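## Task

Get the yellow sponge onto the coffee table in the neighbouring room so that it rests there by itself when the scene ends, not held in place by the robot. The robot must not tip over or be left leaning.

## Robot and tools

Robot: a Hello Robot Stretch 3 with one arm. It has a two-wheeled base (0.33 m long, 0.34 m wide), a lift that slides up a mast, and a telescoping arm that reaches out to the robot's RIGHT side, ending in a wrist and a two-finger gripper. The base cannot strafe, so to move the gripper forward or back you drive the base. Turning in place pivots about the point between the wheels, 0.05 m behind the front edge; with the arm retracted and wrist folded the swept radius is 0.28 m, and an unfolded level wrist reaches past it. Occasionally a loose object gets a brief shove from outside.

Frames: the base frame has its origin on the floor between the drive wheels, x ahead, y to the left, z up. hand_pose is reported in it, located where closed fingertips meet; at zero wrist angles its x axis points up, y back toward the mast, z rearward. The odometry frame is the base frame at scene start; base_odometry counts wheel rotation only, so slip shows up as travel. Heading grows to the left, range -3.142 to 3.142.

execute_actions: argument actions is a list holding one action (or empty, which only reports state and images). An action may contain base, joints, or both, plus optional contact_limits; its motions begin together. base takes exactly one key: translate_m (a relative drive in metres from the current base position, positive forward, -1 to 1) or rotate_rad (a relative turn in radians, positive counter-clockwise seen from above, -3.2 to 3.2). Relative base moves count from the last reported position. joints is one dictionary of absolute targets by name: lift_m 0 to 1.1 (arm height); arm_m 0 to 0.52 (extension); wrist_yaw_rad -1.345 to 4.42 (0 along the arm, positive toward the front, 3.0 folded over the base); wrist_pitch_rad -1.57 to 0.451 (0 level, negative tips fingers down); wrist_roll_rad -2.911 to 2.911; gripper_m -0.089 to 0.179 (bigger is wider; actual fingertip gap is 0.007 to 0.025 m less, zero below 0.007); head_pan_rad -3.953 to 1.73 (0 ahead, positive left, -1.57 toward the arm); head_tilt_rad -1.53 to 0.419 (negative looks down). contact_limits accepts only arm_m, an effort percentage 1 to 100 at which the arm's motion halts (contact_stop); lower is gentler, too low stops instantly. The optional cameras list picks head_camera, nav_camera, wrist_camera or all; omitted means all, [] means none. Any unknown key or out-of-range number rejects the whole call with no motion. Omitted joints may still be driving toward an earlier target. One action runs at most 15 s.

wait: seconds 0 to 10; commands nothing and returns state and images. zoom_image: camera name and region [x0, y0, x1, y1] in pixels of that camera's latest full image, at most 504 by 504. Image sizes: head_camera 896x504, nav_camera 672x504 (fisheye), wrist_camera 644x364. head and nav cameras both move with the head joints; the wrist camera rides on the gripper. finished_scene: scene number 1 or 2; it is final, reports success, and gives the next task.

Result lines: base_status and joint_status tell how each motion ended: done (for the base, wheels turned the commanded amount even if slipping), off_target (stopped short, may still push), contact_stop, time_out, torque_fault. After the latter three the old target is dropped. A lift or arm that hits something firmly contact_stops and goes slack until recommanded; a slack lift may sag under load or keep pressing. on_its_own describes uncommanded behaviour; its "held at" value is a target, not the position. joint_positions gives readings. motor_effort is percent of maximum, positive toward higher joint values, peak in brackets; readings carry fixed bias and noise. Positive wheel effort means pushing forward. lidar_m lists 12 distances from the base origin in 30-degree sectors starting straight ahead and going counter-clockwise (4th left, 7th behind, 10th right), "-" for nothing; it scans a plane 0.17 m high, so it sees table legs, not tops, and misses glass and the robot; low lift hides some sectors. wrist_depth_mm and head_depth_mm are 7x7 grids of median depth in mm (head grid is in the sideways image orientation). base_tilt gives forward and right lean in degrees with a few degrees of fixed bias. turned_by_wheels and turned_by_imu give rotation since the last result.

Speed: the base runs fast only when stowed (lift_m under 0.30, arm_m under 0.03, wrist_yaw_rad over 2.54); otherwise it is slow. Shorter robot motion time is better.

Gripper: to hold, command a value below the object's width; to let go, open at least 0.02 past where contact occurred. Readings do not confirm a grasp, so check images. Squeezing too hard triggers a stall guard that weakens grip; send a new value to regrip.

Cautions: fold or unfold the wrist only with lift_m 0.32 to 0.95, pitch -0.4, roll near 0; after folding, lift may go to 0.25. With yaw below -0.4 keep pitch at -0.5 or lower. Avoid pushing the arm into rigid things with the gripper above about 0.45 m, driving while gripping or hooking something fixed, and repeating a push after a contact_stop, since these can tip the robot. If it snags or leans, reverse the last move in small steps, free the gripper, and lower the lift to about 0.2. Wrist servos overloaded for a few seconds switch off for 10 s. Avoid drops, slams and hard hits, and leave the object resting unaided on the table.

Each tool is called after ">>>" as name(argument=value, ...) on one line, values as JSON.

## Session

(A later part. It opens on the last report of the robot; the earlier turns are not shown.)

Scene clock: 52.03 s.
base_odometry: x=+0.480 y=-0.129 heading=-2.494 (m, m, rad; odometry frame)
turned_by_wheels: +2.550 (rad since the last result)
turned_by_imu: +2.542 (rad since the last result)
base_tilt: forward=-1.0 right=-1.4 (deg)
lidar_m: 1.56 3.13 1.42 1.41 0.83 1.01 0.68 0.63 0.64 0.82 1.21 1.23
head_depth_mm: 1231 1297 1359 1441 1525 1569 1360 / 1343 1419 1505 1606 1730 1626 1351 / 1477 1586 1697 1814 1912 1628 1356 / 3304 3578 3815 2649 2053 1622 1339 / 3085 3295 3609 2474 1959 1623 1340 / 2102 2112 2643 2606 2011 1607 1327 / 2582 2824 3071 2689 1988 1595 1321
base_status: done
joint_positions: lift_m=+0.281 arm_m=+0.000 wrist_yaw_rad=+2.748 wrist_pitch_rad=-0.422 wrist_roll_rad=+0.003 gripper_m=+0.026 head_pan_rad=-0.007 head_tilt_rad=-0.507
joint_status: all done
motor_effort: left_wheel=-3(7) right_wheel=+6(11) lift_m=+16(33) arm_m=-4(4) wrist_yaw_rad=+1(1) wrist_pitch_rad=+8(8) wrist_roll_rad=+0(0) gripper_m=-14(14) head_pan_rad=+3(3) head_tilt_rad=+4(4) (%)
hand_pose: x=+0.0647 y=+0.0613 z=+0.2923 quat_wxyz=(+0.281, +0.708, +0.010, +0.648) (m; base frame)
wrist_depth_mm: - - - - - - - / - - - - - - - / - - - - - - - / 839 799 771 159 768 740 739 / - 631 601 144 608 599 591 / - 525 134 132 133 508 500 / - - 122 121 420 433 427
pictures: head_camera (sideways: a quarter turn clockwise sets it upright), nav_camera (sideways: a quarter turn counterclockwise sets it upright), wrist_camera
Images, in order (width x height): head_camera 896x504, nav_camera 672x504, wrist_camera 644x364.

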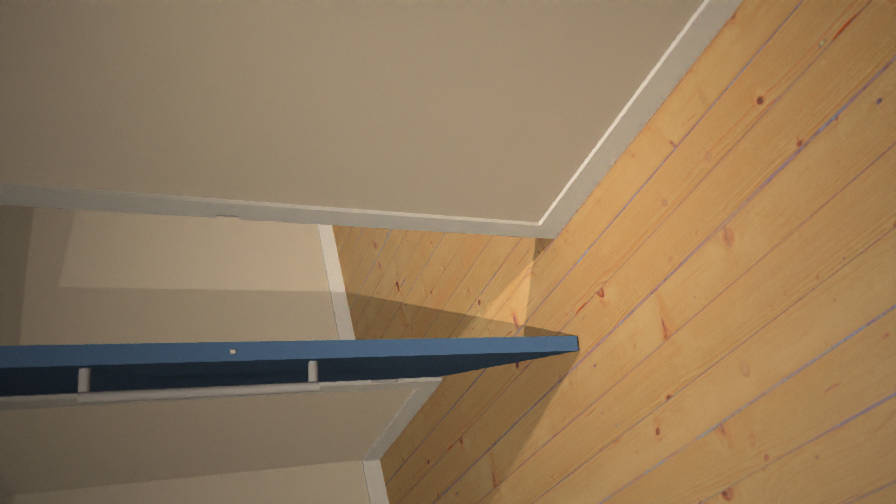

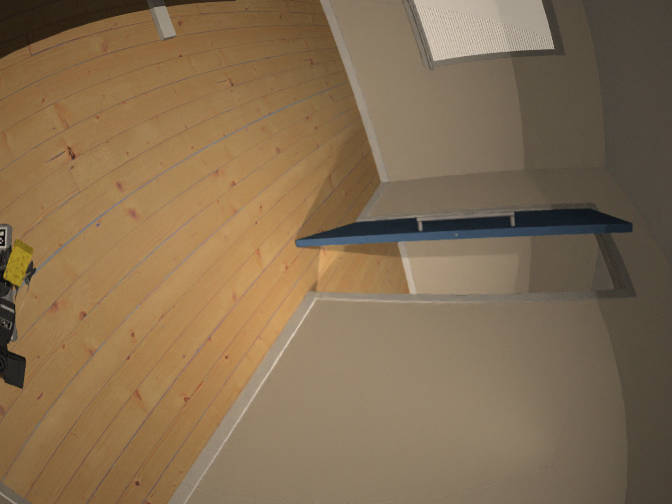

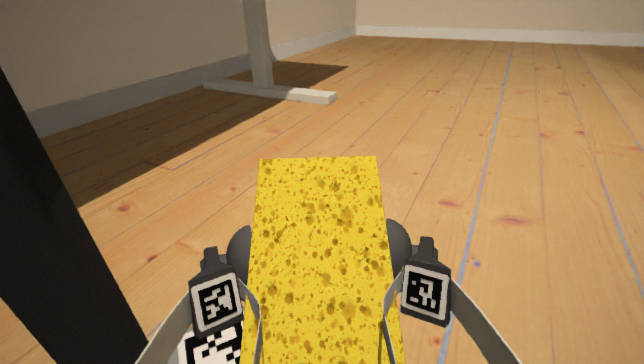

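>>> execute_actions(actions=[{"base":{"rotate_rad":-0.05}}], cameras=[])

>>> execute_actions(actions=[{"base":{"translate_m":0.95},"joints":{"head_pan_rad":0.5,"head_tilt_rad":-0.9}}], cameras=["head_camera","nav_camera"])

Scene clock: 54.50 s.
base_odometry: x=+0.480 y=-0.129 heading=-2.544 (m, m, rad; odometry frame)
turned_by_wheels: -0.050 (rad since the last result)
turned_by_imu: -0.049 (rad since the last result)
base_tilt: forward=-1.1 right=-1.4 (deg)
lidar_m: 1.50 3.02 2.25 1.42 0.83 0.84 0.70 0.63 0.64 0.79 1.21 1.22
head_depth_mm: 1187 1247 1321 1401 1486 1554 1366 / 1286 1362 1459 1547 1655 1652 1356 / 1409 1498 1601 1736 1850 1630 1350 / 3347 1676 1808 1967 1985 1625 1347 / 3197 3479 3625 2739 2027 1619 1341 / 1725 1777 1842 2473 1961 1602 1332 / 2292 2525 2818 2708 2016 1604 1324
base_status: done
joint_positions: lift_m=+0.281 arm_m=+0.000 wrist_yaw_rad=+2.748 wrist_pitch_rad=-0.422 wrist_roll_rad=+0.003 gripper_m=+0.026 head_pan_rad=-0.007 head_tilt_rad=-0.507
joint_status: not commanded
motor_effort: left_wheel=+1(3) right_wheel=+0(7) lift_m=+16(16) arm_m=-4(4) wrist_yaw_rad=+1(1) wrist_pitch_rad=+8(8) wrist_roll_rad=+0(0) gripper_m=-14(14) head_pan_rad=+3(3) head_tilt_rad=+4(4) (%)
hand_pose: x=+0.0646 y=+0.0614 z=+0.2923 quat_wxyz=(+0.281, +0.708, +0.010, +0.648) (m; base frame)
wrist_depth_mm: - - - - - - - / - - - - - - - / - - - - - - - / 863 773 812 158 756 754 749 / - 646 607 143 607 597 594 / - 525 134 132 133 495 493 / - - 122 122 419 432 426
pictures: none
No camera images: the call's "cameras" was empty. Leave "cameras" out to get every camera's image.

Scene clock: 59.37 s.
base_odometry: x=-0.305 y=-0.664 heading=-2.544 (m, m, rad; odometry frame)
turned_by_wheels: +0.000 (rad since the last result)
turned_by_imu: +0.002 (rad since the last result)
base_tilt: forward=-1.1 right=-1.4 (deg)
lidar_m: 0.75 0.76 2.41 2.10 1.91 1.65 1.51 1.38 1.04 0.67 0.61 0.61
head_depth_mm: 2312 2502 2031 1705 1329 1265 1139 / 1363 1799 1973 1689 1457 1280 1137 / 1766 802 970 1575 1427 1268 1138 / 2166 2296 1993 1676 1410 1267 1132 / 2155 2328 1966 1666 1432 1262 1127 / 2109 2331 1947 1639 1422 1253 1122 / 2088 2274 1937 1638 1423 1247 1117
base_status: done
joint_positions: lift_m=+0.281 arm_m=+0.000 wrist_yaw_rad=+2.748 wrist_pitch_rad=-0.422 wrist_roll_rad=+0.003 gripper_m=+0.026 head_pan_rad=+0.493 head_tilt_rad=-0.889
joint_status: all done
motor_effort: left_wheel=+1(8) right_wheel=-1(6) lift_m=+17(16) arm_m=-4(3) wrist_yaw_rad=+1(1) wrist_pitch_rad=+8(8) wrist_roll_rad=+0(0) gripper_m=-14(13) head_pan_rad=+3(31) head_tilt_rad=-7(38) (%)
hand_pose: x=+0.0646 y=+0.0614 z=+0.2924 quat_wxyz=(+0.281, +0.708, +0.010, +0.648) (m; base frame)
wrist_depth_mm: - - - - - - - / - - - - - - - / - - - - - - 719 / 848 805 788 158 753 753 715 / - 639 600 143 602 606 604 / - 516 134 132 133 499 505 / - - 122 121 418 428 427
pictures: head_camera (sideways: a quarter turn clockwise sets it upright), nav_camera (sideways: a quarter turn counterclockwise sets it upright)
Images, in order (width x height): head_camera 896x504, nav_camera 672x504.

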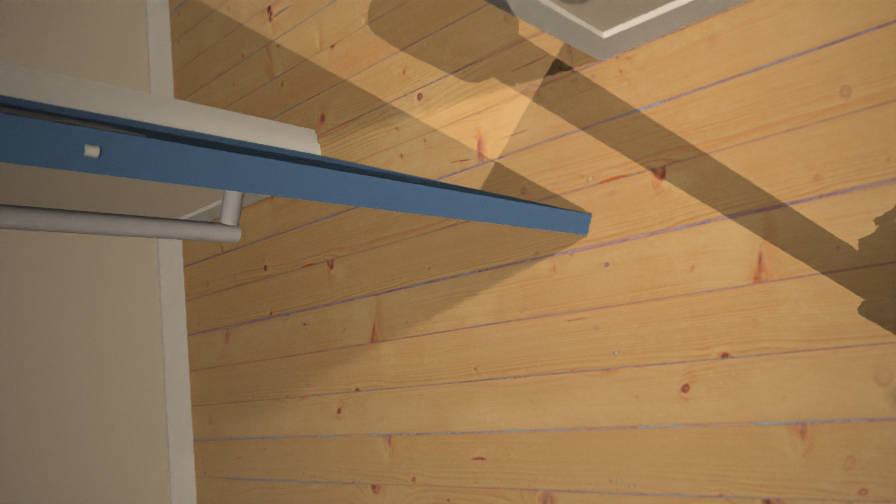

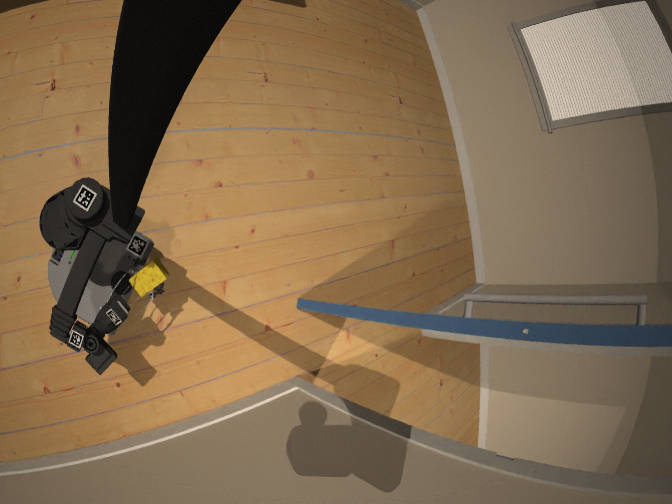

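>>> execute_actions(actions=[{"base":{"rotate_rad":0.4},"joints":{"head_pan_rad":0,"head_tilt_rad":-1.0}}], cameras=[])

>>> execute_actions(actions=[{"base":{"translate_m":0.38}}], cameras=[])

>>> execute_actions(actions=[{"base":{"rotate_rad":-0.28},"joints":{"wrist_yaw_rad":2.95}}], cameras=["head_camera","nav_camera"])

Scene clock: 61.63 s.
base_odometry: x=-0.305 y=-0.664 heading=-2.144 (m, m, rad; odometry frame)
turned_by_wheels: +0.400 (rad since the last result)
turned_by_imu: +0.399 (rad since the last result)
base_tilt: forward=-1.1 right=-1.4 (deg)
lidar_m: 0.76 2.39 2.24 1.51 1.69 1.61 1.38 1.26 0.71 0.61 0.61 0.70
head_depth_mm: 2456 2120 1796 1184 1274 1241 1121 / 2408 2121 1796 1556 1373 1233 1123 / 1191 1846 1748 1547 1373 1232 1117 / 1777 854 1658 1484 1374 1226 1114 / 2254 2063 1767 1542 1356 1221 1111 / 2240 2038 1750 1527 1359 1212 1099 / 2161 2068 1747 1517 1350 1212 1097
base_status: done
joint_positions: lift_m=+0.281 arm_m=+0.000 wrist_yaw_rad=+2.748 wrist_pitch_rad=-0.422 wrist_roll_rad=+0.003 gripper_m=+0.026 head_pan_rad=+0.007 head_tilt_rad=-0.988
joint_status: all done
motor_effort: left_wheel=-3(8) right_wheel=+6(13) lift_m=+16(17) arm_m=-4(3) wrist_yaw_rad=+1(1) wrist_pitch_rad=+8(8) wrist_roll_rad=+0(0) gripper_m=-14(14) head_pan_rad=-3(33) head_tilt_rad=-8(22) (%)
hand_pose: x=+0.0646 y=+0.0614 z=+0.2924 quat_wxyz=(+0.281, +0.708, +0.010, +0.648) (m; base frame)
wrist_depth_mm: - - - - - - - / - - - - - - - / - - - - - - - / 857 823 787 158 748 776 758 / - 631 622 143 613 608 589 / - 518 134 132 134 501 493 / - - 122 121 422 436 425
pictures: none
No camera images: the call's "cameras" was empty. Leave "cameras" out to get every camera's image.

Scene clock: 64.67 s.
base_odometry: x=-0.512 y=-0.983 heading=-2.144 (m, m, rad; odometry frame)
turned_by_wheels: +0.000 (rad since the last result)
turned_by_imu: +0.001 (rad since the last result)
base_tilt: forward=-1.1 right=-1.4 (deg)
lidar_m: 0.38 2.02 2.33 1.57 1.57 1.95 1.74 1.04 0.59 0.50 0.50 2.36
head_depth_mm: 2181 2153 1795 1573 1384 1145 1110 / 1969 2052 1802 1546 1370 1240 1122 / 331 379 472 1500 1371 1235 1115 / 1614 1857 1744 1463 1303 1205 1112 / 421 1983 1680 1532 1364 1222 1107 / 1872 2044 1752 1525 1357 1219 1103 / 1814 1985 1741 1522 1346 1210 1100
base_status: done
joint_positions: lift_m=+0.281 arm_m=+0.000 wrist_yaw_rad=+2.748 wrist_pitch_rad=-0.422 wrist_roll_rad=+0.003 gripper_m=+0.026 head_pan_rad=+0.007 head_tilt_rad=-0.988
joint_status: not commanded
motor_effort: left_wheel=-3(7) right_wheel=+5(15) lift_m=+16(16) arm_m=-4(4) wrist_yaw_rad=+1(1) wrist_pitch_rad=+8(8) wrist_roll_rad=+0(0) gripper_m=-14(14) head_pan_rad=-4(4) head_tilt_rad=-8(8) (%)
hand_pose: x=+0.0646 y=+0.0615 z=+0.2924 quat_wxyz=(+0.281, +0.708, +0.010, +0.648) (m; base frame)
wrist_depth_mm: - - - - - - - / - - - - - - - / - - - - - - - / 842 785 784 158 766 744 741 / - 641 620 144 601 609 590 / - 517 134 132 133 511 496 / - - 122 121 418 429 422
pictures: none
No camera images: the call's "cameras" was empty. Leave "cameras" out to get every camera's image.

Scene clock: 66.03 s.
base_odometry: x=-0.512 y=-0.983 heading=-2.424 (m, m, rad; odometry frame)
turned_by_wheels: -0.280 (rad since the last result)
turned_by_imu: -0.279 (rad since the last result)
base_tilt: forward=-1.1 right=-1.3 (deg)
lidar_m: 0.38 1.75 2.08 2.12 2.03 1.95 1.83 1.75 0.74 0.53 0.50 0.52
head_depth_mm: 2561 2129 1803 842 897 1061 1109 / 2466 2107 1793 1555 1329 1207 1117 / 2352 2101 1783 1551 1363 1228 1114 / 2260 2082 1777 1546 1367 1228 1109 / 1258 1466 509 631 931 1202 1105 / 323 389 1641 1478 1358 1221 1106 / 1611 1840 1634 1519 1351 1212 1099
base_status: done
joint_positions: lift_m=+0.281 arm_m=+0.000 wrist_yaw_rad=+2.948 wrist_pitch_rad=-0.422 wrist_roll_rad=+0.003 gripper_m=+0.026 head_pan_rad=+0.007 head_tilt_rad=-0.988
joint_status: all done
motor_effort: left_wheel=+3(8) right_wheel=-6(11) lift_m=+16(16) arm_m=-3(4) wrist_yaw_rad=+1(2) wrist_pitch_rad=+8(8) wrist_roll_rad=+0(0) gripper_m=-14(14) head_pan_rad=-4(4) head_tilt_rad=-8(7) (%)
hand_pose: x=+0.0219 y=+0.0744 z=+0.2924 quat_wxyz=(+0.215, +0.703, +0.080, +0.673) (m; base frame)
wrist_depth_mm: - - - - - - - / - - - - - - - / - - - - - - - / 836 - 796 158 761 747 742 / 646 - 612 143 614 608 586 / 529 524 133 131 133 508 492 / 449 462 122 121 419 427 421
pictures: head_camera (sideways: a quarter turn clockwise sets it upright), nav_camera (sideways: a quarter turn counterclockwise sets it upright)
Images, in order (width x height): head_camera 896x504, nav_camera 672x504.

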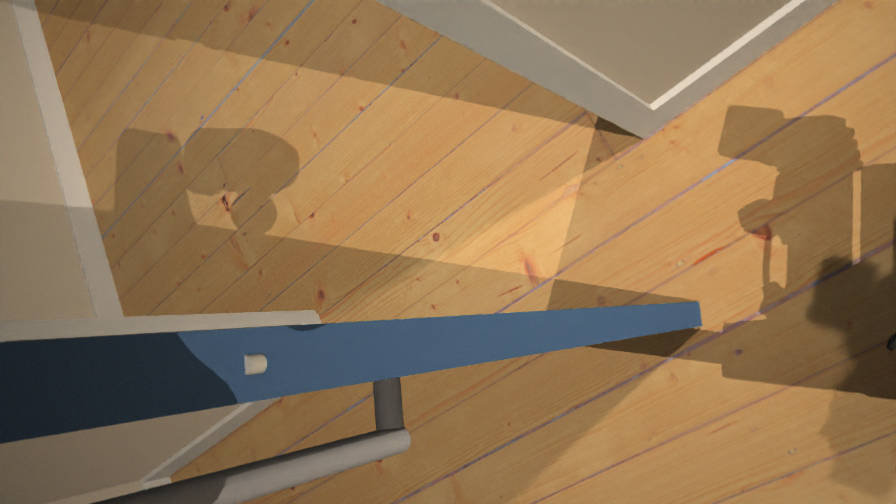

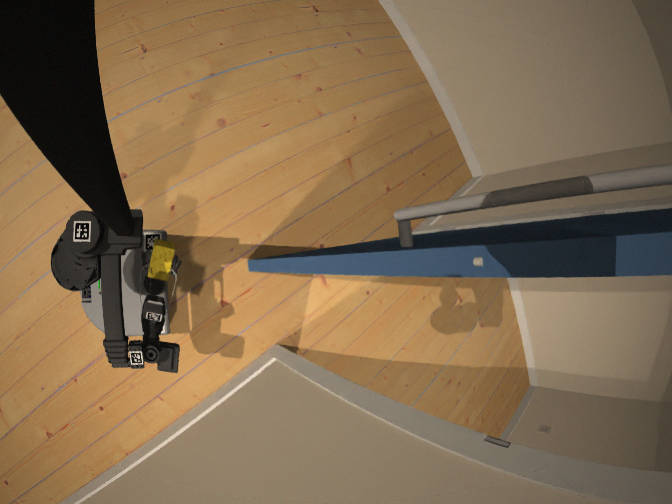

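>>> execute_actions(actions=[{"base":{"translate_m":-0.06},"joints":{"lift_m":0.5,"head_pan_rad":-1.57,"head_tilt_rad":-0.9}}], cameras=[])

>>> execute_actions(actions=[{"joints":{"wrist_yaw_rad":0.0}}], cameras=["nav_camera"])

>>> execute_actions(actions=[{"base":{"rotate_rad":1.5}}])

Scene clock: 69.97 s.
base_odometry: x=-0.466 y=-0.944 heading=-2.424 (m, m, rad; odometry frame)
turned_by_wheels: +0.000 (rad since the last result)
turned_by_imu: +0.001 (rad since the last result)
base_tilt: forward=-1.1 right=-1.4 (deg)
lidar_m: 0.44 1.86 2.14 2.08 2.00 1.89 1.78 1.70 0.79 0.56 0.54 0.55
head_depth_mm: 679 816 1022 1375 1452 1280 1145 / 632 749 919 1188 1413 1277 1158 / 591 692 834 1046 1356 1265 1179 / 556 642 765 940 1226 1268 - / 524 601 706 856 1081 1237 1088 / 495 564 656 781 965 1200 1118 / 469 532 613 720 876 1114 1114
base_status: done
joint_positions: lift_m=+0.499 arm_m=+0.000 wrist_yaw_rad=+2.949 wrist_pitch_rad=-0.421 wrist_roll_rad=+0.003 gripper_m=+0.026 head_pan_rad=-1.563 head_tilt_rad=-0.902
joint_status: all done
motor_effort: left_wheel=+4(11) right_wheel=-5(14) lift_m=+40(41) arm_m=-4(3) wrist_yaw_rad=+1(1) wrist_pitch_rad=+8(8) wrist_roll_rad=+0(0) gripper_m=-14(14) head_pan_rad=-3(48) head_tilt_rad=+1(14) (%)
hand_pose: x=+0.0217 y=+0.0744 z=+0.5113 quat_wxyz=(+0.214, +0.703, +0.080, +0.673) (m; base frame)
wrist_depth_mm: - - - - - - - / - - - - - - - / - - - - - - - / - - - 158 - - - / - - 940 143 934 906 893 / 784 801 134 132 134 755 755 / 669 665 122 121 629 658 634
pictures: none
No camera images: the call's "cameras" was empty. Leave "cameras" out to get every camera's image.

Scene clock: 72.43 s.
base_odometry: x=-0.466 y=-0.944 heading=-2.424 (m, m, rad; odometry frame)
turned_by_wheels: +0.000 (rad since the last result)
turned_by_imu: +0.000 (rad since the last result)
base_tilt: forward=-1.1 right=-1.4 (deg)
lidar_m: 0.44 1.86 2.13 2.09 2.00 1.89 1.77 1.69 0.79 0.56 0.54 0.55
head_depth_mm: 679 816 1021 1363 1451 1283 1140 / 633 748 917 1188 1413 1277 1158 / 591 692 833 1054 1361 1267 - / 555 643 766 942 1153 767 - / 523 601 706 853 1083 1235 1124 / 495 563 655 782 970 1202 1120 / 469 532 612 722 878 1114 1116
base_status: not commanded
joint_positions: lift_m=+0.499 arm_m=+0.000 wrist_yaw_rad=+0.002 wrist_pitch_rad=-0.421 wrist_roll_rad=+0.003 gripper_m=+0.026 head_pan_rad=-1.563 head_tilt_rad=-0.902
joint_status: all done
motor_effort: left_wheel=+4(3) right_wheel=-6(6) lift_m=+39(41) arm_m=-3(4) wrist_yaw_rad=-2(3) wrist_pitch_rad=+7(8) wrist_roll_rad=+0(0) gripper_m=-13(14) head_pan_rad=-3(4) head_tilt_rad=+1(1) (%)
hand_pose: x=-0.0210 y=-0.3693 z=+0.5113 quat_wxyz=(+0.691, +0.149, -0.692, -0.148) (m; base frame)
wrist_depth_mm: 239 263 307 359 432 561 783 / 251 279 324 384 478 621 909 / 265 297 353 423 530 719 - / 280 318 364 158 588 850 - / 297 339 379 144 682 878 902 / 311 366 134 131 133 762 757 / 334 385 433 121 647 654 637
pictures: nav_camera (sideways: a quarter turn counterclockwise sets it upright)
Images, in order (width x height): nav_camera 672x504.

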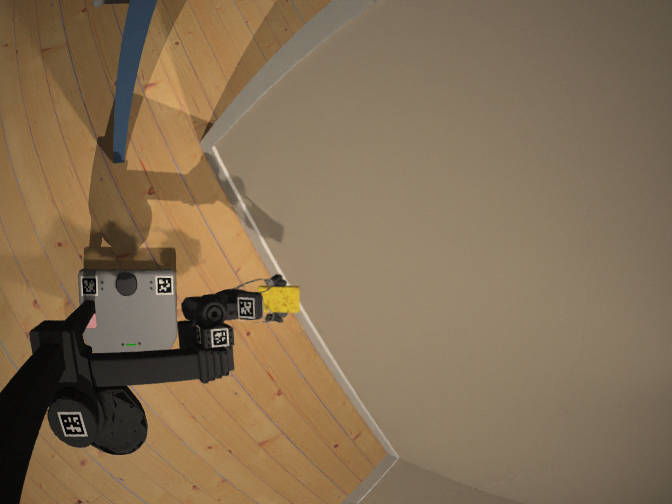

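Scene clock: 75.80 s.
base_odometry: x=-0.466 y=-0.944 heading=-0.924 (m, m, rad; odometry frame)
turned_by_wheels: +1.500 (rad since the last result)
turned_by_imu: +1.495 (rad since the last result)
base_tilt: forward=-1.1 right=-1.3 (deg)
lidar_m: 2.14 1.53 1.88 1.82 1.69 0.85 0.57 0.53 0.54 0.44 1.51 2.11
head_depth_mm: 2870 2440 1886 769 879 1024 1113 / 2708 2408 1979 1670 1048 1198 1160 / 2512 2418 1975 1663 1438 1259 - / 2333 2375 1949 1655 1421 766 - / 2187 2342 1882 1610 1368 1216 1126 / 374 428 510 655 1388 1253 1124 / 1326 1634 1784 1583 1412 1239 1112
base_status: done
joint_positions: lift_m=+0.499 arm_m=+0.000 wrist_yaw_rad=+0.002 wrist_pitch_rad=-0.421 wrist_roll_rad=+0.003 gripper_m=+0.026 head_pan_rad=-1.563 head_tilt_rad=-0.902
joint_status: not commanded
motor_effort: left_wheel=-3(6) right_wheel=+6(11) lift_m=+40(39) arm_m=-4(4) wrist_yaw_rad=-1(1) wrist_pitch_rad=+7(7) wrist_roll_rad=+0(0) gripper_m=-13(13) head_pan_rad=-4(3) head_tilt_rad=+1(1) (%)
hand_pose: x=-0.0211 y=-0.3693 z=+0.5113 quat_wxyz=(+0.691, +0.148, -0.692, -0.148) (m; base frame)
wrist_depth_mm: 160 164 - - - - 260 / - 173 - - - - 276 / - 186 768 - - 350 291 / - 206 327 158 - 364 304 / - 238 235 144 917 381 319 / 797 772 135 131 134 414 338 / 662 681 279 121 549 429 348
pictures: head_camera (sideways: a quarter turn clockwise sets it upright), nav_camera (sideways: a quarter turn counterclockwise sets it upright), wrist_camera
Images, in order (width x height): head_camera 896x504, nav_camera 672x504, wrist_camera 644x364.

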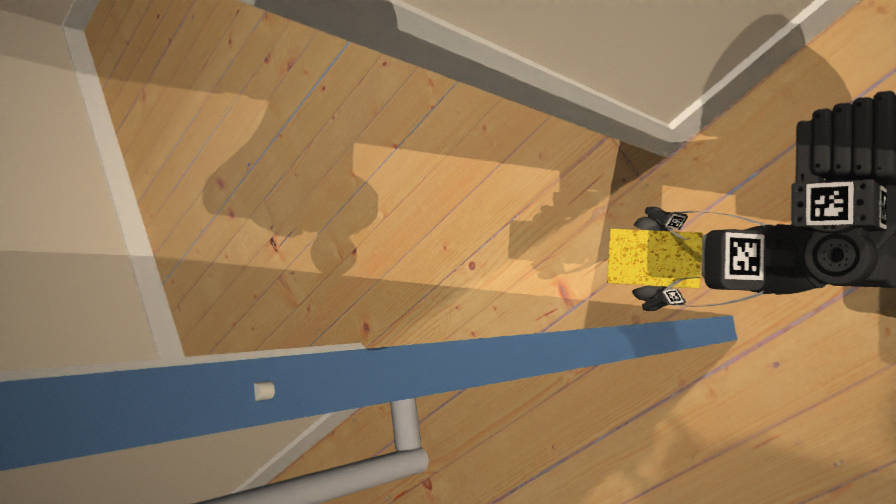

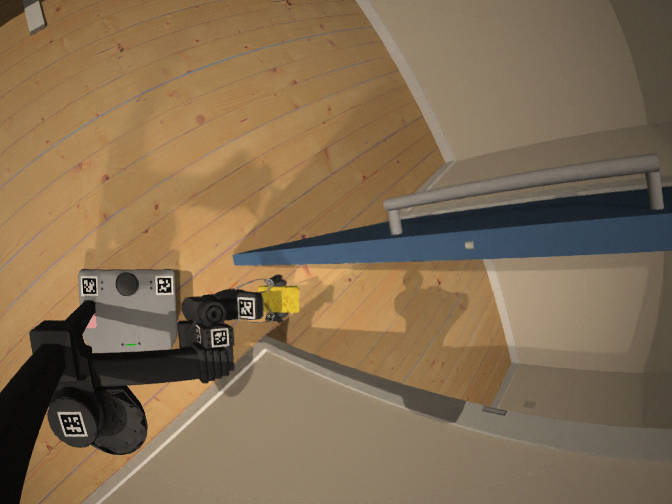

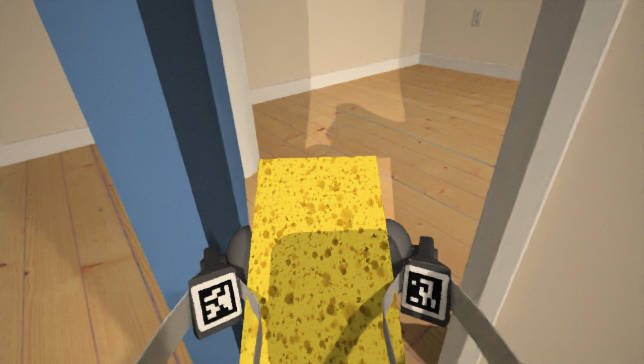

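>>> execute_actions(actions=[{"base":{"translate_m":0.035},"joints":{"arm_m":0.3}}], cameras=["head_camera"])

>>> execute_actions(actions=[{"base":{"translate_m":0.2}}])

Scene clock: 79.50 s.
base_odometry: x=-0.445 y=-0.972 heading=-0.924 (m, m, rad; odometry frame)
turned_by_wheels: +0.000 (rad since the last result)
turned_by_imu: -0.057 (rad since the last result)
base_tilt: forward=-1.1 right=-1.4 (deg)
lidar_m: 2.16 1.51 1.98 1.88 1.71 0.95 0.61 0.56 0.56 0.44 1.36 2.07
head_depth_mm: 2854 2480 700 772 896 1049 1123 / 2815 2432 1987 1663 1048 1204 1143 / 2649 2427 1968 1689 1410 1254 1132 / 2436 2400 1958 1733 1396 1265 1128 / 2244 2362 1914 1585 887 1214 1124 / 365 418 514 1286 1394 1251 1124 / 1155 1434 1656 1562 1405 1245 1115
base_status: done
joint_positions: lift_m=+0.500 arm_m=+0.300 wrist_yaw_rad=+0.000 wrist_pitch_rad=-0.422 wrist_roll_rad=+0.001 gripper_m=+0.026 head_pan_rad=-1.565 head_tilt_rad=-0.897
joint_status: all done
motor_effort: left_wheel=+1(11) right_wheel=+0(51) lift_m=+34(40) arm_m=+3(19) wrist_yaw_rad=+0(18) wrist_pitch_rad=+8(60) wrist_roll_rad=+0(11) gripper_m=-14(16) head_pan_rad=-3(4) head_tilt_rad=-1(2) (%)
hand_pose: x=-0.0215 y=-0.6684 z=+0.5114 quat_wxyz=(+0.691, +0.148, -0.692, -0.149) (m; base frame)
wrist_depth_mm: 233 505 - - - - - / 219 433 - - - - - / 214 385 - - - - - / 200 345 919 157 - - - / 190 316 647 143 906 928 872 / 179 286 134 131 134 754 750 / 170 244 421 122 636 645 643
pictures: head_camera (sideways: a quarter turn clockwise sets it upright)
Images, in order (width x height): head_camera 896x504.

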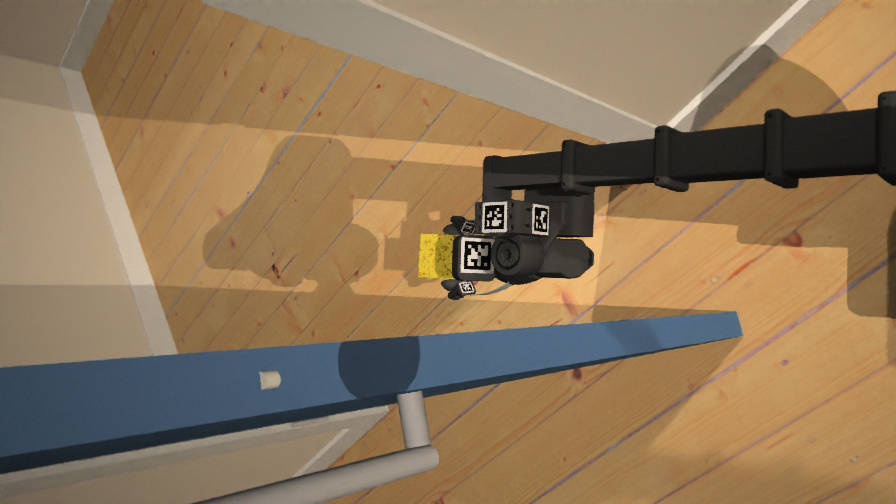

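Scene clock: 83.00 s.
base_odometry: x=-0.325 y=-1.132 heading=-0.924 (m, m, rad; odometry frame)
turned_by_wheels: +0.000 (rad since the last result)
turned_by_imu: -0.004 (rad since the last result)
base_tilt: forward=-1.1 right=-1.3 (deg)
lidar_m: 1.99 1.36 1.83 1.85 1.84 1.23 0.78 0.71 0.71 0.40 1.74 1.94
head_depth_mm: 2893 2470 2018 1688 1454 1251 1141 / 2701 2434 1987 1680 1448 1272 1137 / 2471 2413 1975 1708 1405 1258 1133 / 2278 2385 1947 1722 1389 1257 1132 / 1150 1043 917 826 779 1196 1121 / 329 376 455 628 1393 1249 1123 / 1481 1763 1772 1564 1417 1245 1118
base_status: done
joint_positions: lift_m=+0.500 arm_m=+0.300 wrist_yaw_rad=+0.000 wrist_pitch_rad=-0.422 wrist_roll_rad=+0.001 gripper_m=+0.026 head_pan_rad=-1.565 head_tilt_rad=-0.897
joint_status: not commanded
motor_effort: left_wheel=+1(19) right_wheel=+0(59) lift_m=+34(34) arm_m=+4(3) wrist_yaw_rad=+0(4) wrist_pitch_rad=+7(8) wrist_roll_rad=+1(1) gripper_m=-14(14) head_pan_rad=-3(2) head_tilt_rad=-2(2) (%)
hand_pose: x=-0.0216 y=-0.6684 z=+0.5114 quat_wxyz=(+0.691, +0.148, -0.692, -0.149) (m; base frame)
wrist_depth_mm: 121 175 464 - - - - / 120 171 434 - - - - / 117 166 400 - - - - / 114 162 313 157 - - - / 113 158 234 143 899 903 876 / 111 153 134 132 133 743 742 / 109 140 213 122 642 648 636
pictures: head_camera (sideways: a quarter turn clockwise sets it upright), nav_camera (sideways: a quarter turn counterclockwise sets it upright), wrist_camera
Images, in order (width x height): head_camera 896x504, nav_camera 672x504, wrist_camera 644x364.

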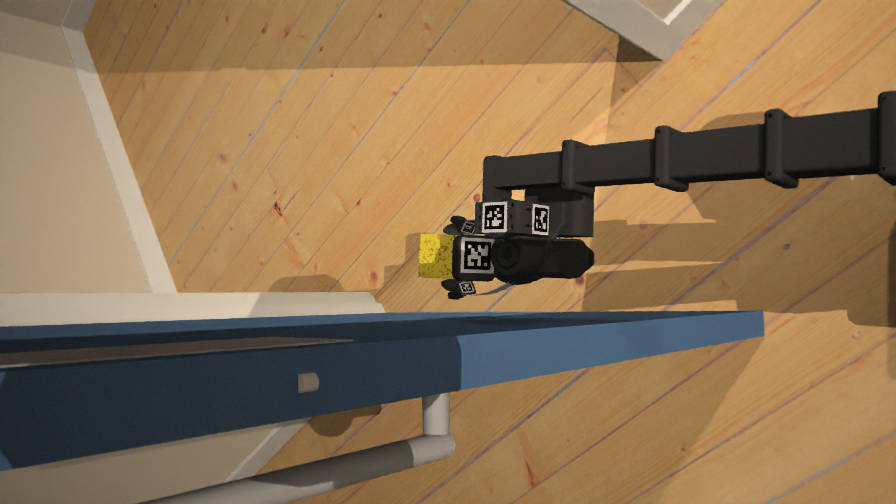

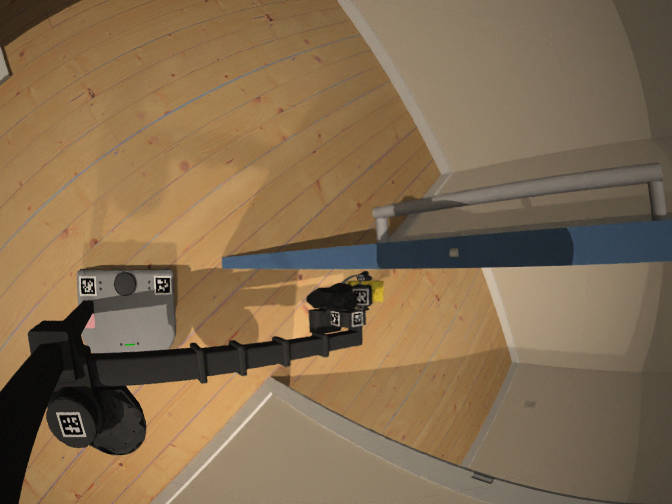

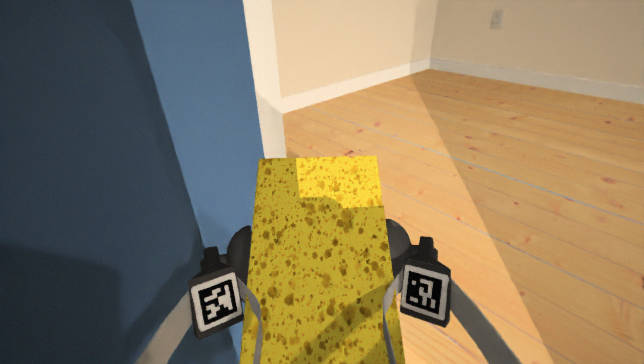

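>>> execute_actions(actions=[{"base":{"translate_m":0.3},"joints":{"wrist_yaw_rad":-0.3,"wrist_pitch_rad":-0.5}}])

Scene clock: 87.87 s.
base_odometry: x=-0.144 y=-1.371 heading=-0.924 (m, m, rad; odometry frame)
turned_by_wheels: +0.000 (rad since the last result)
turned_by_imu: -0.003 (rad since the last result)
base_tilt: forward=-1.1 right=-1.4 (deg)
lidar_m: 1.74 1.58 1.15 1.84 2.03 1.63 1.04 0.93 3.00 0.43 0.44 1.75
head_depth_mm: 2737 2476 2017 1693 1445 1283 1138 / 2445 2441 1972 1669 1445 1277 1139 / 953 1222 1665 1669 1443 1256 1131 / 672 793 967 1131 1358 1263 1129 / 518 587 679 799 980 1200 1121 / 419 463 523 619 805 1237 1119 / 363 414 516 1596 1412 1250 1121
base_status: done
joint_positions: lift_m=+0.500 arm_m=+0.300 wrist_yaw_rad=-0.302 wrist_pitch_rad=-0.514 wrist_roll_rad=+0.001 gripper_m=+0.026 head_pan_rad=-1.565 head_tilt_rad=-0.897
joint_status: all done
motor_effort: left_wheel=+0(18) right_wheel=+0(64) lift_m=+35(34) arm_m=+3(3) wrist_yaw_rad=+1(8) wrist_pitch_rad=+5(8) wrist_roll_rad=+1(1) gripper_m=-14(14) head_pan_rad=-2(3) head_tilt_rad=-1(3) (%)
hand_pose: x=-0.0844 y=-0.6462 z=+0.4913 quat_wxyz=(+0.649, +0.075, -0.703, -0.281) (m; base frame)
wrist_depth_mm: 144 195 404 - - - - / 143 195 401 - - - - / 142 193 390 - - - - / 141 192 334 158 - - - / 139 190 267 143 833 829 833 / 139 188 134 132 134 700 680 / 139 175 255 122 605 611 603
pictures: head_camera (sideways: a quarter turn clockwise sets it upright), nav_camera (sideways: a quarter turn counterclockwise sets it upright), wrist_camera
Images, in order (width x height): head_camera 896x504, nav_camera 672x504, wrist_camera 644x364.

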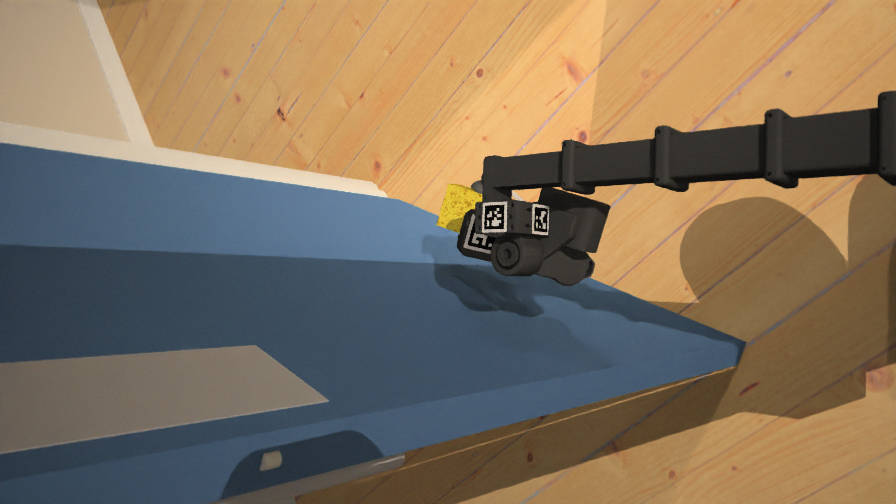

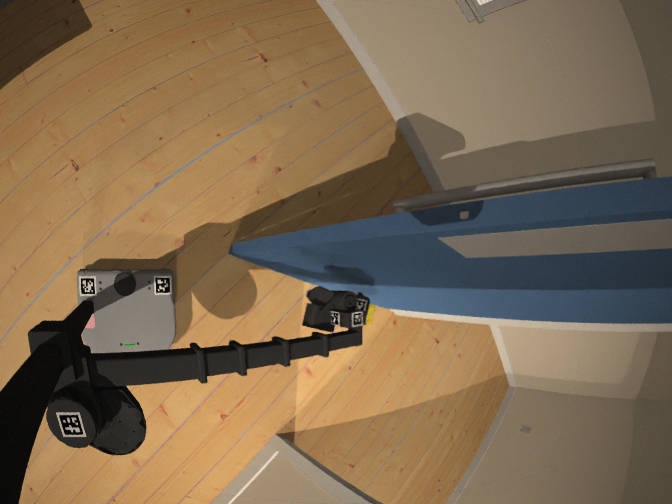

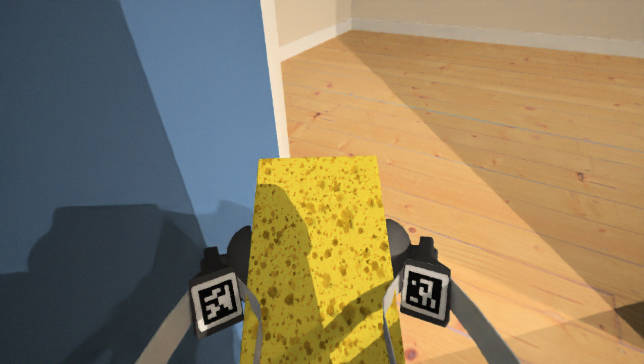

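>>> execute_actions(actions=[{"base":{"translate_m":-0.1}}], cameras=[])

>>> execute_actions(actions=[{"base":{"translate_m":-0.17},"joints":{"arm_m":0,"wrist_pitch_rad":-0.4,"wrist_yaw_rad":0}}], cameras=["nav_camera"])

>>> execute_actions(actions=[{"joints":{"wrist_yaw_rad":2.95,"head_pan_rad":0,"head_tilt_rad":-0.8}}], cameras=[])

>>> execute_actions(actions=[{"base":{"rotate_rad":-1.6},"joints":{"lift_m":0.28}}], cameras=["head_camera","nav_camera"])

Scene clock: 90.40 s.
base_odometry: x=-0.204 y=-1.291 heading=-0.924 (m, m, rad; odometry frame)
turned_by_wheels: +0.000 (rad since the last result)
turned_by_imu: +0.001 (rad since the last result)
base_tilt: forward=-1.1 right=-1.3 (deg)
lidar_m: 1.83 1.66 1.22 1.84 1.96 1.50 0.96 0.86 3.13 0.61 0.48 1.81
head_depth_mm: 2835 2467 2004 1681 1452 1286 1142 / 2531 2449 1984 1670 1444 1278 1138 / 2270 2338 1978 1702 1438 1252 1135 / 964 1138 1386 1580 1375 1260 1130 / 751 850 981 1165 1352 1258 1127 / 613 680 759 861 996 1189 1125 / 518 565 619 688 805 1225 1115
base_status: done
joint_positions: lift_m=+0.500 arm_m=+0.300 wrist_yaw_rad=-0.302 wrist_pitch_rad=-0.514 wrist_roll_rad=+0.001 gripper_m=+0.026 head_pan_rad=-1.565 head_tilt_rad=-0.897
joint_status: not commanded
motor_effort: left_wheel=+1(3) right_wheel=+0(6) lift_m=+34(34) arm_m=+3(3) wrist_yaw_rad=+1(1) wrist_pitch_rad=+5(5) wrist_roll_rad=+0(0) gripper_m=-14(14) head_pan_rad=-3(3) head_tilt_rad=-2(3) (%)
hand_pose: x=-0.0844 y=-0.6462 z=+0.4913 quat_wxyz=(+0.649, +0.075, -0.703, -0.281) (m; base frame)
wrist_depth_mm: 258 371 725 - - - - / 256 369 741 - - - - / 255 364 718 - - - - / 256 361 619 158 - - - / 255 356 495 144 851 825 805 / 253 354 135 132 134 714 686 / 251 331 494 122 586 610 592
pictures: none
No camera images: the call's "cameras" was empty. Leave "cameras" out to get every camera's image.

Scene clock: 93.83 s.
base_odometry: x=-0.307 y=-1.156 heading=-0.924 (m, m, rad; odometry frame)
turned_by_wheels: +0.000 (rad since the last result)
turned_by_imu: +0.001 (rad since the last result)
base_tilt: forward=-1.1 right=-1.3 (deg)
lidar_m: 1.97 1.34 1.80 1.84 1.85 1.27 0.81 0.73 0.73 0.90 0.57 1.92
head_depth_mm: 2921 2466 2005 1688 1462 1259 1147 / 2668 2444 1990 1676 1445 1274 1162 / 2445 2438 1979 1668 1446 1271 1184 / 2259 2413 1958 1650 1436 764 - / 1118 1273 1448 1580 1431 1259 1126 / 910 1006 1126 1278 1370 1251 1122 / 769 837 918 1019 1139 1209 1116
base_status: done
joint_positions: lift_m=+0.500 arm_m=+0.000 wrist_yaw_rad=-0.001 wrist_pitch_rad=-0.423 wrist_roll_rad=+0.001 gripper_m=+0.026 head_pan_rad=-1.565 head_tilt_rad=-0.897
joint_status: all done
motor_effort: left_wheel=+1(3) right_wheel=-1(6) lift_m=+34(35) arm_m=-4(3) wrist_yaw_rad=+1(1) wrist_pitch_rad=+8(7) wrist_roll_rad=+0(1) gripper_m=-13(14) head_pan_rad=-3(3) head_tilt_rad=-2(2) (%)
hand_pose: x=-0.0218 y=-0.3692 z=+0.5113 quat_wxyz=(+0.691, +0.148, -0.692, -0.149) (m; base frame)
wrist_depth_mm: 386 502 725 - - - - / 389 506 764 - - - - / 402 520 773 - - - - / 412 532 745 157 - - - / 418 551 681 143 935 909 517 / 423 559 133 132 133 755 492 / 431 553 628 122 625 659 525
pictures: nav_camera (sideways: a quarter turn counterclockwise sets it upright)
Images, in order (width x height): nav_camera 672x504.

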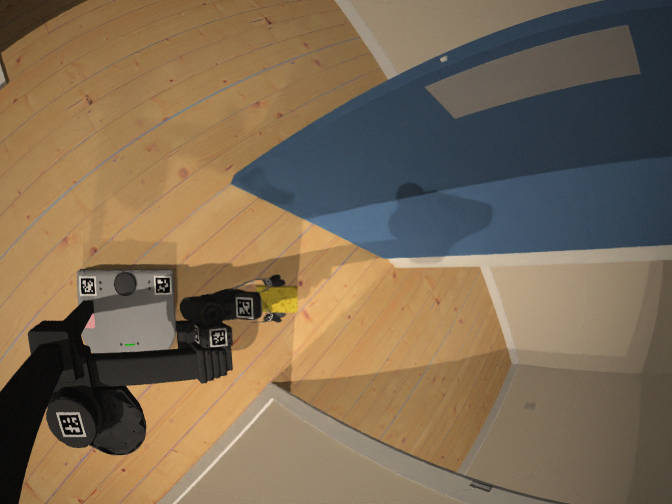

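Scene clock: 96.30 s.
base_odometry: x=-0.307 y=-1.156 heading=-0.924 (m, m, rad; odometry frame)
turned_by_wheels: +0.000 (rad since the last result)
turned_by_imu: +0.000 (rad since the last result)
base_tilt: forward=-1.1 right=-1.4 (deg)
lidar_m: 1.97 1.34 1.80 1.85 1.85 1.27 0.81 0.73 0.73 0.89 0.57 1.92
head_depth_mm: 1919 2075 2179 1844 1542 1335 1137 / 2078 2296 2263 1849 1542 1334 1165 / 2234 2489 2255 1814 1544 1322 1168 / 2082 2366 2233 1807 1520 1319 1156 / 1923 2181 2211 1814 1526 1311 1152 / 1796 1992 2141 1789 1501 1300 1148 / 1661 1857 2034 1782 1492 1302 1145
base_status: not commanded
joint_positions: lift_m=+0.500 arm_m=+0.000 wrist_yaw_rad=+2.948 wrist_pitch_rad=-0.422 wrist_roll_rad=+0.002 gripper_m=+0.026 head_pan_rad=-0.007 head_tilt_rad=-0.804
joint_status: all done
motor_effort: left_wheel=+1(1) right_wheel=+0(1) lift_m=+34(34) arm_m=-4(4) wrist_yaw_rad=+1(0) wrist_pitch_rad=+8(8) wrist_roll_rad=+0(1) gripper_m=-14(13) head_pan_rad=+3(44) head_tilt_rad=+2(18) (%)
hand_pose: x=+0.0219 y=+0.0743 z=+0.5114 quat_wxyz=(+0.215, +0.703, +0.081, +0.673) (m; base frame)
wrist_depth_mm: - - - - - - - / - - - - - - - / - - - - - - - / - - - 158 - - - / 954 - 890 144 904 886 905 / 776 774 133 132 134 761 745 / 681 666 123 122 636 649 649
pictures: none
No camera images: the call's "cameras" was empty. Leave "cameras" out to get every camera's image.

Scene clock: 99.53 s.
base_odometry: x=-0.307 y=-1.156 heading=-2.523 (m, m, rad; odometry frame)
turned_by_wheels: -1.600 (rad since the last result)
turned_by_imu: -1.593 (rad since the last result)
base_tilt: forward=-1.1 right=-1.4 (deg)
lidar_m: 0.94 0.57 0.59 2.00 1.34 1.34 1.84 1.86 1.34 0.82 0.74 0.73
head_depth_mm: 2891 2983 2265 1855 1553 1258 1172 / 2746 2977 2283 1845 1548 1339 1169 / 2492 2787 2247 1826 1532 1331 1166 / 2296 2574 2242 1818 1535 1316 1157 / 1215 1365 1542 1695 1516 1316 1156 / 977 1067 1175 1309 1427 1300 1148 / 812 878 950 1034 1136 1234 1148
base_status: done
joint_positions: lift_m=+0.281 arm_m=+0.000 wrist_yaw_rad=+2.948 wrist_pitch_rad=-0.422 wrist_roll_rad=+0.002 gripper_m=+0.026 head_pan_rad=-0.007 head_tilt_rad=-0.803
joint_status: all done
motor_effort: left_wheel=+4(10) right_wheel=-6(13) lift_m=+17(29) arm_m=-4(3) wrist_yaw_rad=+1(1) wrist_pitch_rad=+7(8) wrist_roll_rad=+0(1) gripper_m=-14(13) head_pan_rad=+3(3) head_tilt_rad=+2(2) (%)
hand_pose: x=+0.0218 y=+0.0744 z=+0.2925 quat_wxyz=(+0.214, +0.703, +0.080, +0.673) (m; base frame)
wrist_depth_mm: - - - - - 502 462 / - - - - - 511 499 / - - - - - 553 545 / 824 - 798 158 771 596 600 / 633 - 593 143 612 597 596 / 519 521 133 132 134 508 497 / 447 455 123 121 420 429 425
pictures: head_camera (sideways: a quarter turn clockwise sets it upright), nav_camera (sideways: a quarter turn counterclockwise sets it upright)
Images, in order (width x height): head_camera 896x504, nav_camera 672x504.

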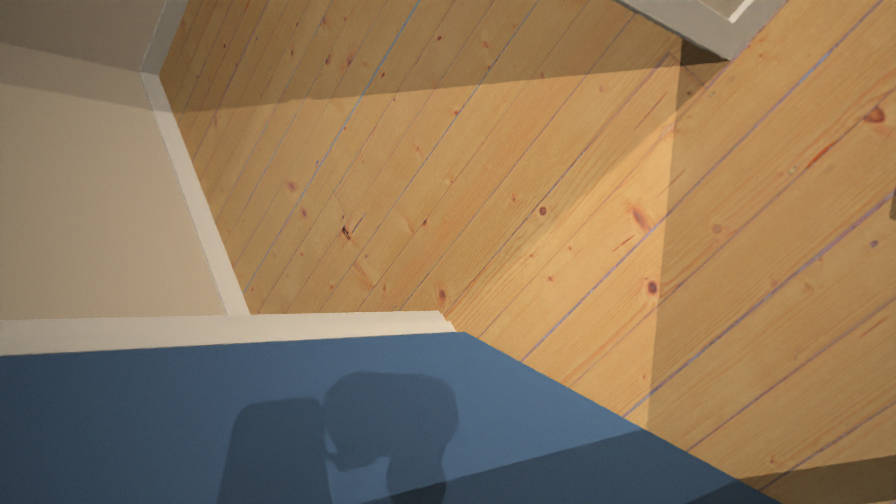

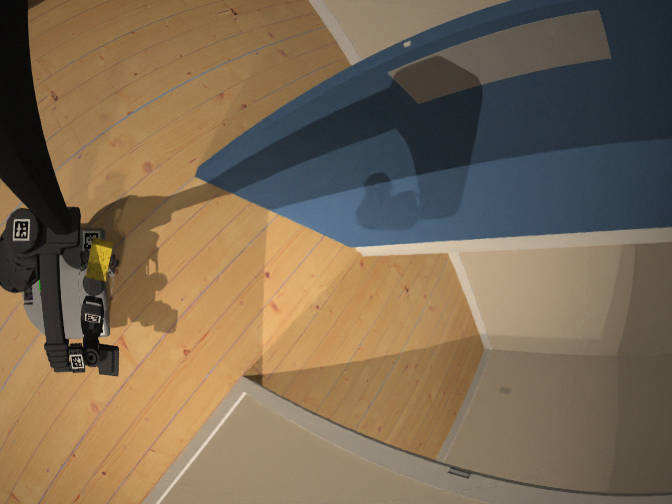

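>>> execute_actions(actions=[{"base":{"translate_m":0.72}}], cameras=["nav_camera"])

>>> execute_actions(actions=[{"base":{"rotate_rad":-0.85},"joints":{"head_tilt_rad":-0.6}}], cameras=["head_camera","nav_camera"])

Scene clock: 104.20 s.
base_odometry: x=-0.893 y=-1.573 heading=-2.523 (m, m, rad; odometry frame)
turned_by_wheels: +0.000 (rad since the last result)
turned_by_imu: +0.002 (rad since the last result)
base_tilt: forward=-1.1 right=-1.4 (deg)
lidar_m: 0.53 0.32 0.29 0.29 0.34 1.91 2.57 2.40 0.45 0.46 2.49 2.50
head_depth_mm: 2220 2583 2291 1854 1554 1338 1172 / 1985 2315 2277 1833 1547 1332 1167 / 1795 2076 2222 1828 1537 1322 1166 / 1627 1862 2099 1822 1522 1322 1160 / 1500 1703 1941 1753 1454 1264 1154 / 538 597 668 748 825 944 1089 / 470 490 531 579 635 706 790
base_status: done
joint_positions: lift_m=+0.281 arm_m=+0.000 wrist_yaw_rad=+2.948 wrist_pitch_rad=-0.422 wrist_roll_rad=+0.002 gripper_m=+0.026 head_pan_rad=-0.007 head_tilt_rad=-0.802
joint_status: not commanded
motor_effort: left_wheel=+4(12) right_wheel=-7(11) lift_m=+16(16) arm_m=-4(4) wrist_yaw_rad=+1(1) wrist_pitch_rad=+7(8) wrist_roll_rad=+0(0) gripper_m=-14(13) head_pan_rad=+3(3) head_tilt_rad=+1(2) (%)
hand_pose: x=+0.0217 y=+0.0744 z=+0.2925 quat_wxyz=(+0.214, +0.703, +0.081, +0.673) (m; base frame)
wrist_depth_mm: - 300 298 291 284 280 278 / - 323 322 316 306 304 299 / 367 - 354 347 338 330 325 / 405 - 378 158 372 360 356 / 471 - 410 143 397 397 389 / 506 493 133 132 133 450 433 / 448 461 123 122 416 426 428
pictures: nav_camera (sideways: a quarter turn counterclockwise sets it upright)
Images, in order (width x height): nav_camera 672x504.

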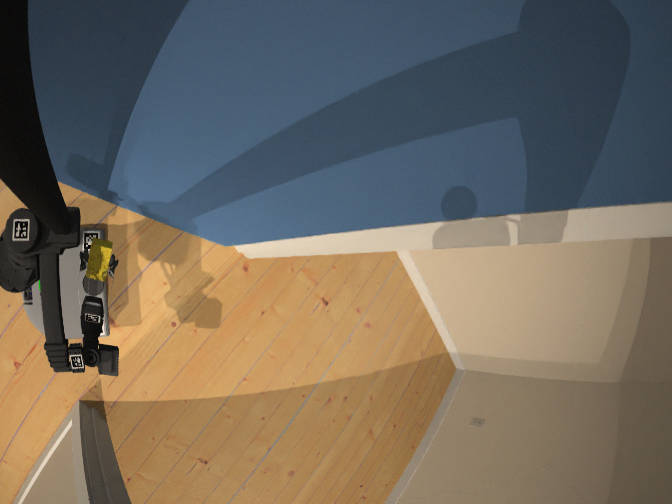

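Scene clock: 105.87 s.
base_odometry: x=-0.893 y=-1.573 heading=+2.910 (m, m, rad; odometry frame)
turned_by_wheels: -0.850 (rad since the last result)
turned_by_imu: -0.846 (rad since the last result)
base_tilt: forward=-1.1 right=-1.4 (deg)
lidar_m: 2.50 1.95 0.41 0.30 0.29 0.30 0.40 1.91 2.49 1.00 0.45 0.54
head_depth_mm: 2127 2326 2563 2405 1860 1512 1283 / 2129 2332 2602 2369 1844 1500 1273 / 2121 2339 2558 2363 1828 1506 1276 / 2111 2315 2546 2330 1817 1493 1265 / 2110 2301 2536 2289 1810 1486 1252 / 2099 2294 2544 2282 1793 1479 1253 / 2115 2314 2565 2286 1785 1469 1251
base_status: done
joint_positions: lift_m=+0.281 arm_m=+0.000 wrist_yaw_rad=+2.948 wrist_pitch_rad=-0.422 wrist_roll_rad=+0.002 gripper_m=+0.026 head_pan_rad=-0.007 head_tilt_rad=-0.606
joint_status: all done
motor_effort: left_wheel=+4(10) right_wheel=-6(15) lift_m=+17(17) arm_m=-4(4) wrist_yaw_rad=+1(0) wrist_pitch_rad=+7(8) wrist_roll_rad=+0(0) gripper_m=-13(14) head_pan_rad=+3(3) head_tilt_rad=+4(24) (%)
hand_pose: x=+0.0217 y=+0.0744 z=+0.2925 quat_wxyz=(+0.214, +0.703, +0.081, +0.673) (m; base frame)
wrist_depth_mm: - 277 317 406 550 - - / - 296 341 435 616 - - / 247 - 362 468 673 - - / 265 - 368 159 720 753 738 / 278 - 381 143 605 582 600 / 293 327 133 132 134 500 502 / 309 349 122 121 420 431 431
pictures: head_camera (sideways: a quarter turn clockwise sets it upright), nav_camera (sideways: a quarter turn counterclockwise sets it upright)
Images, in order (width x height): head_camera 896x504, nav_camera 672x504.

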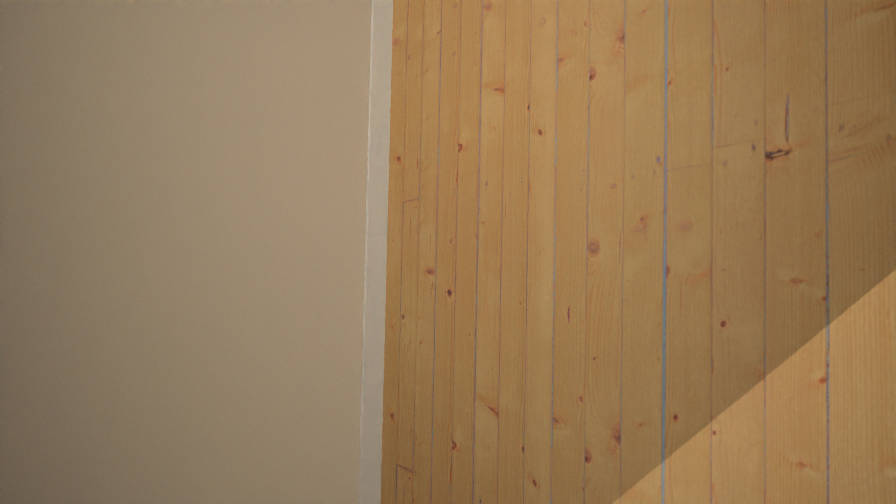

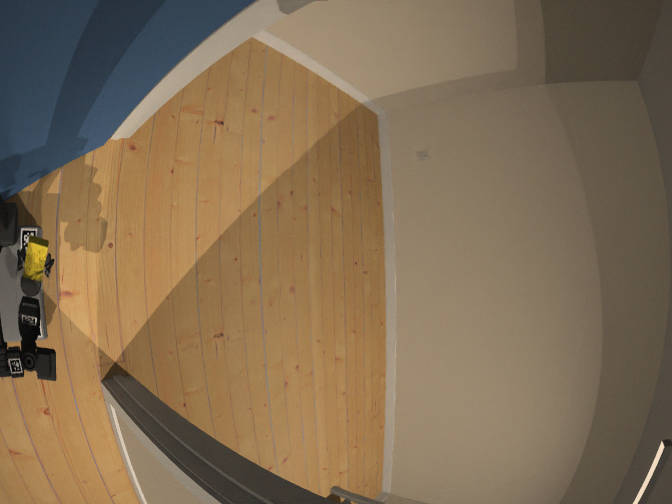

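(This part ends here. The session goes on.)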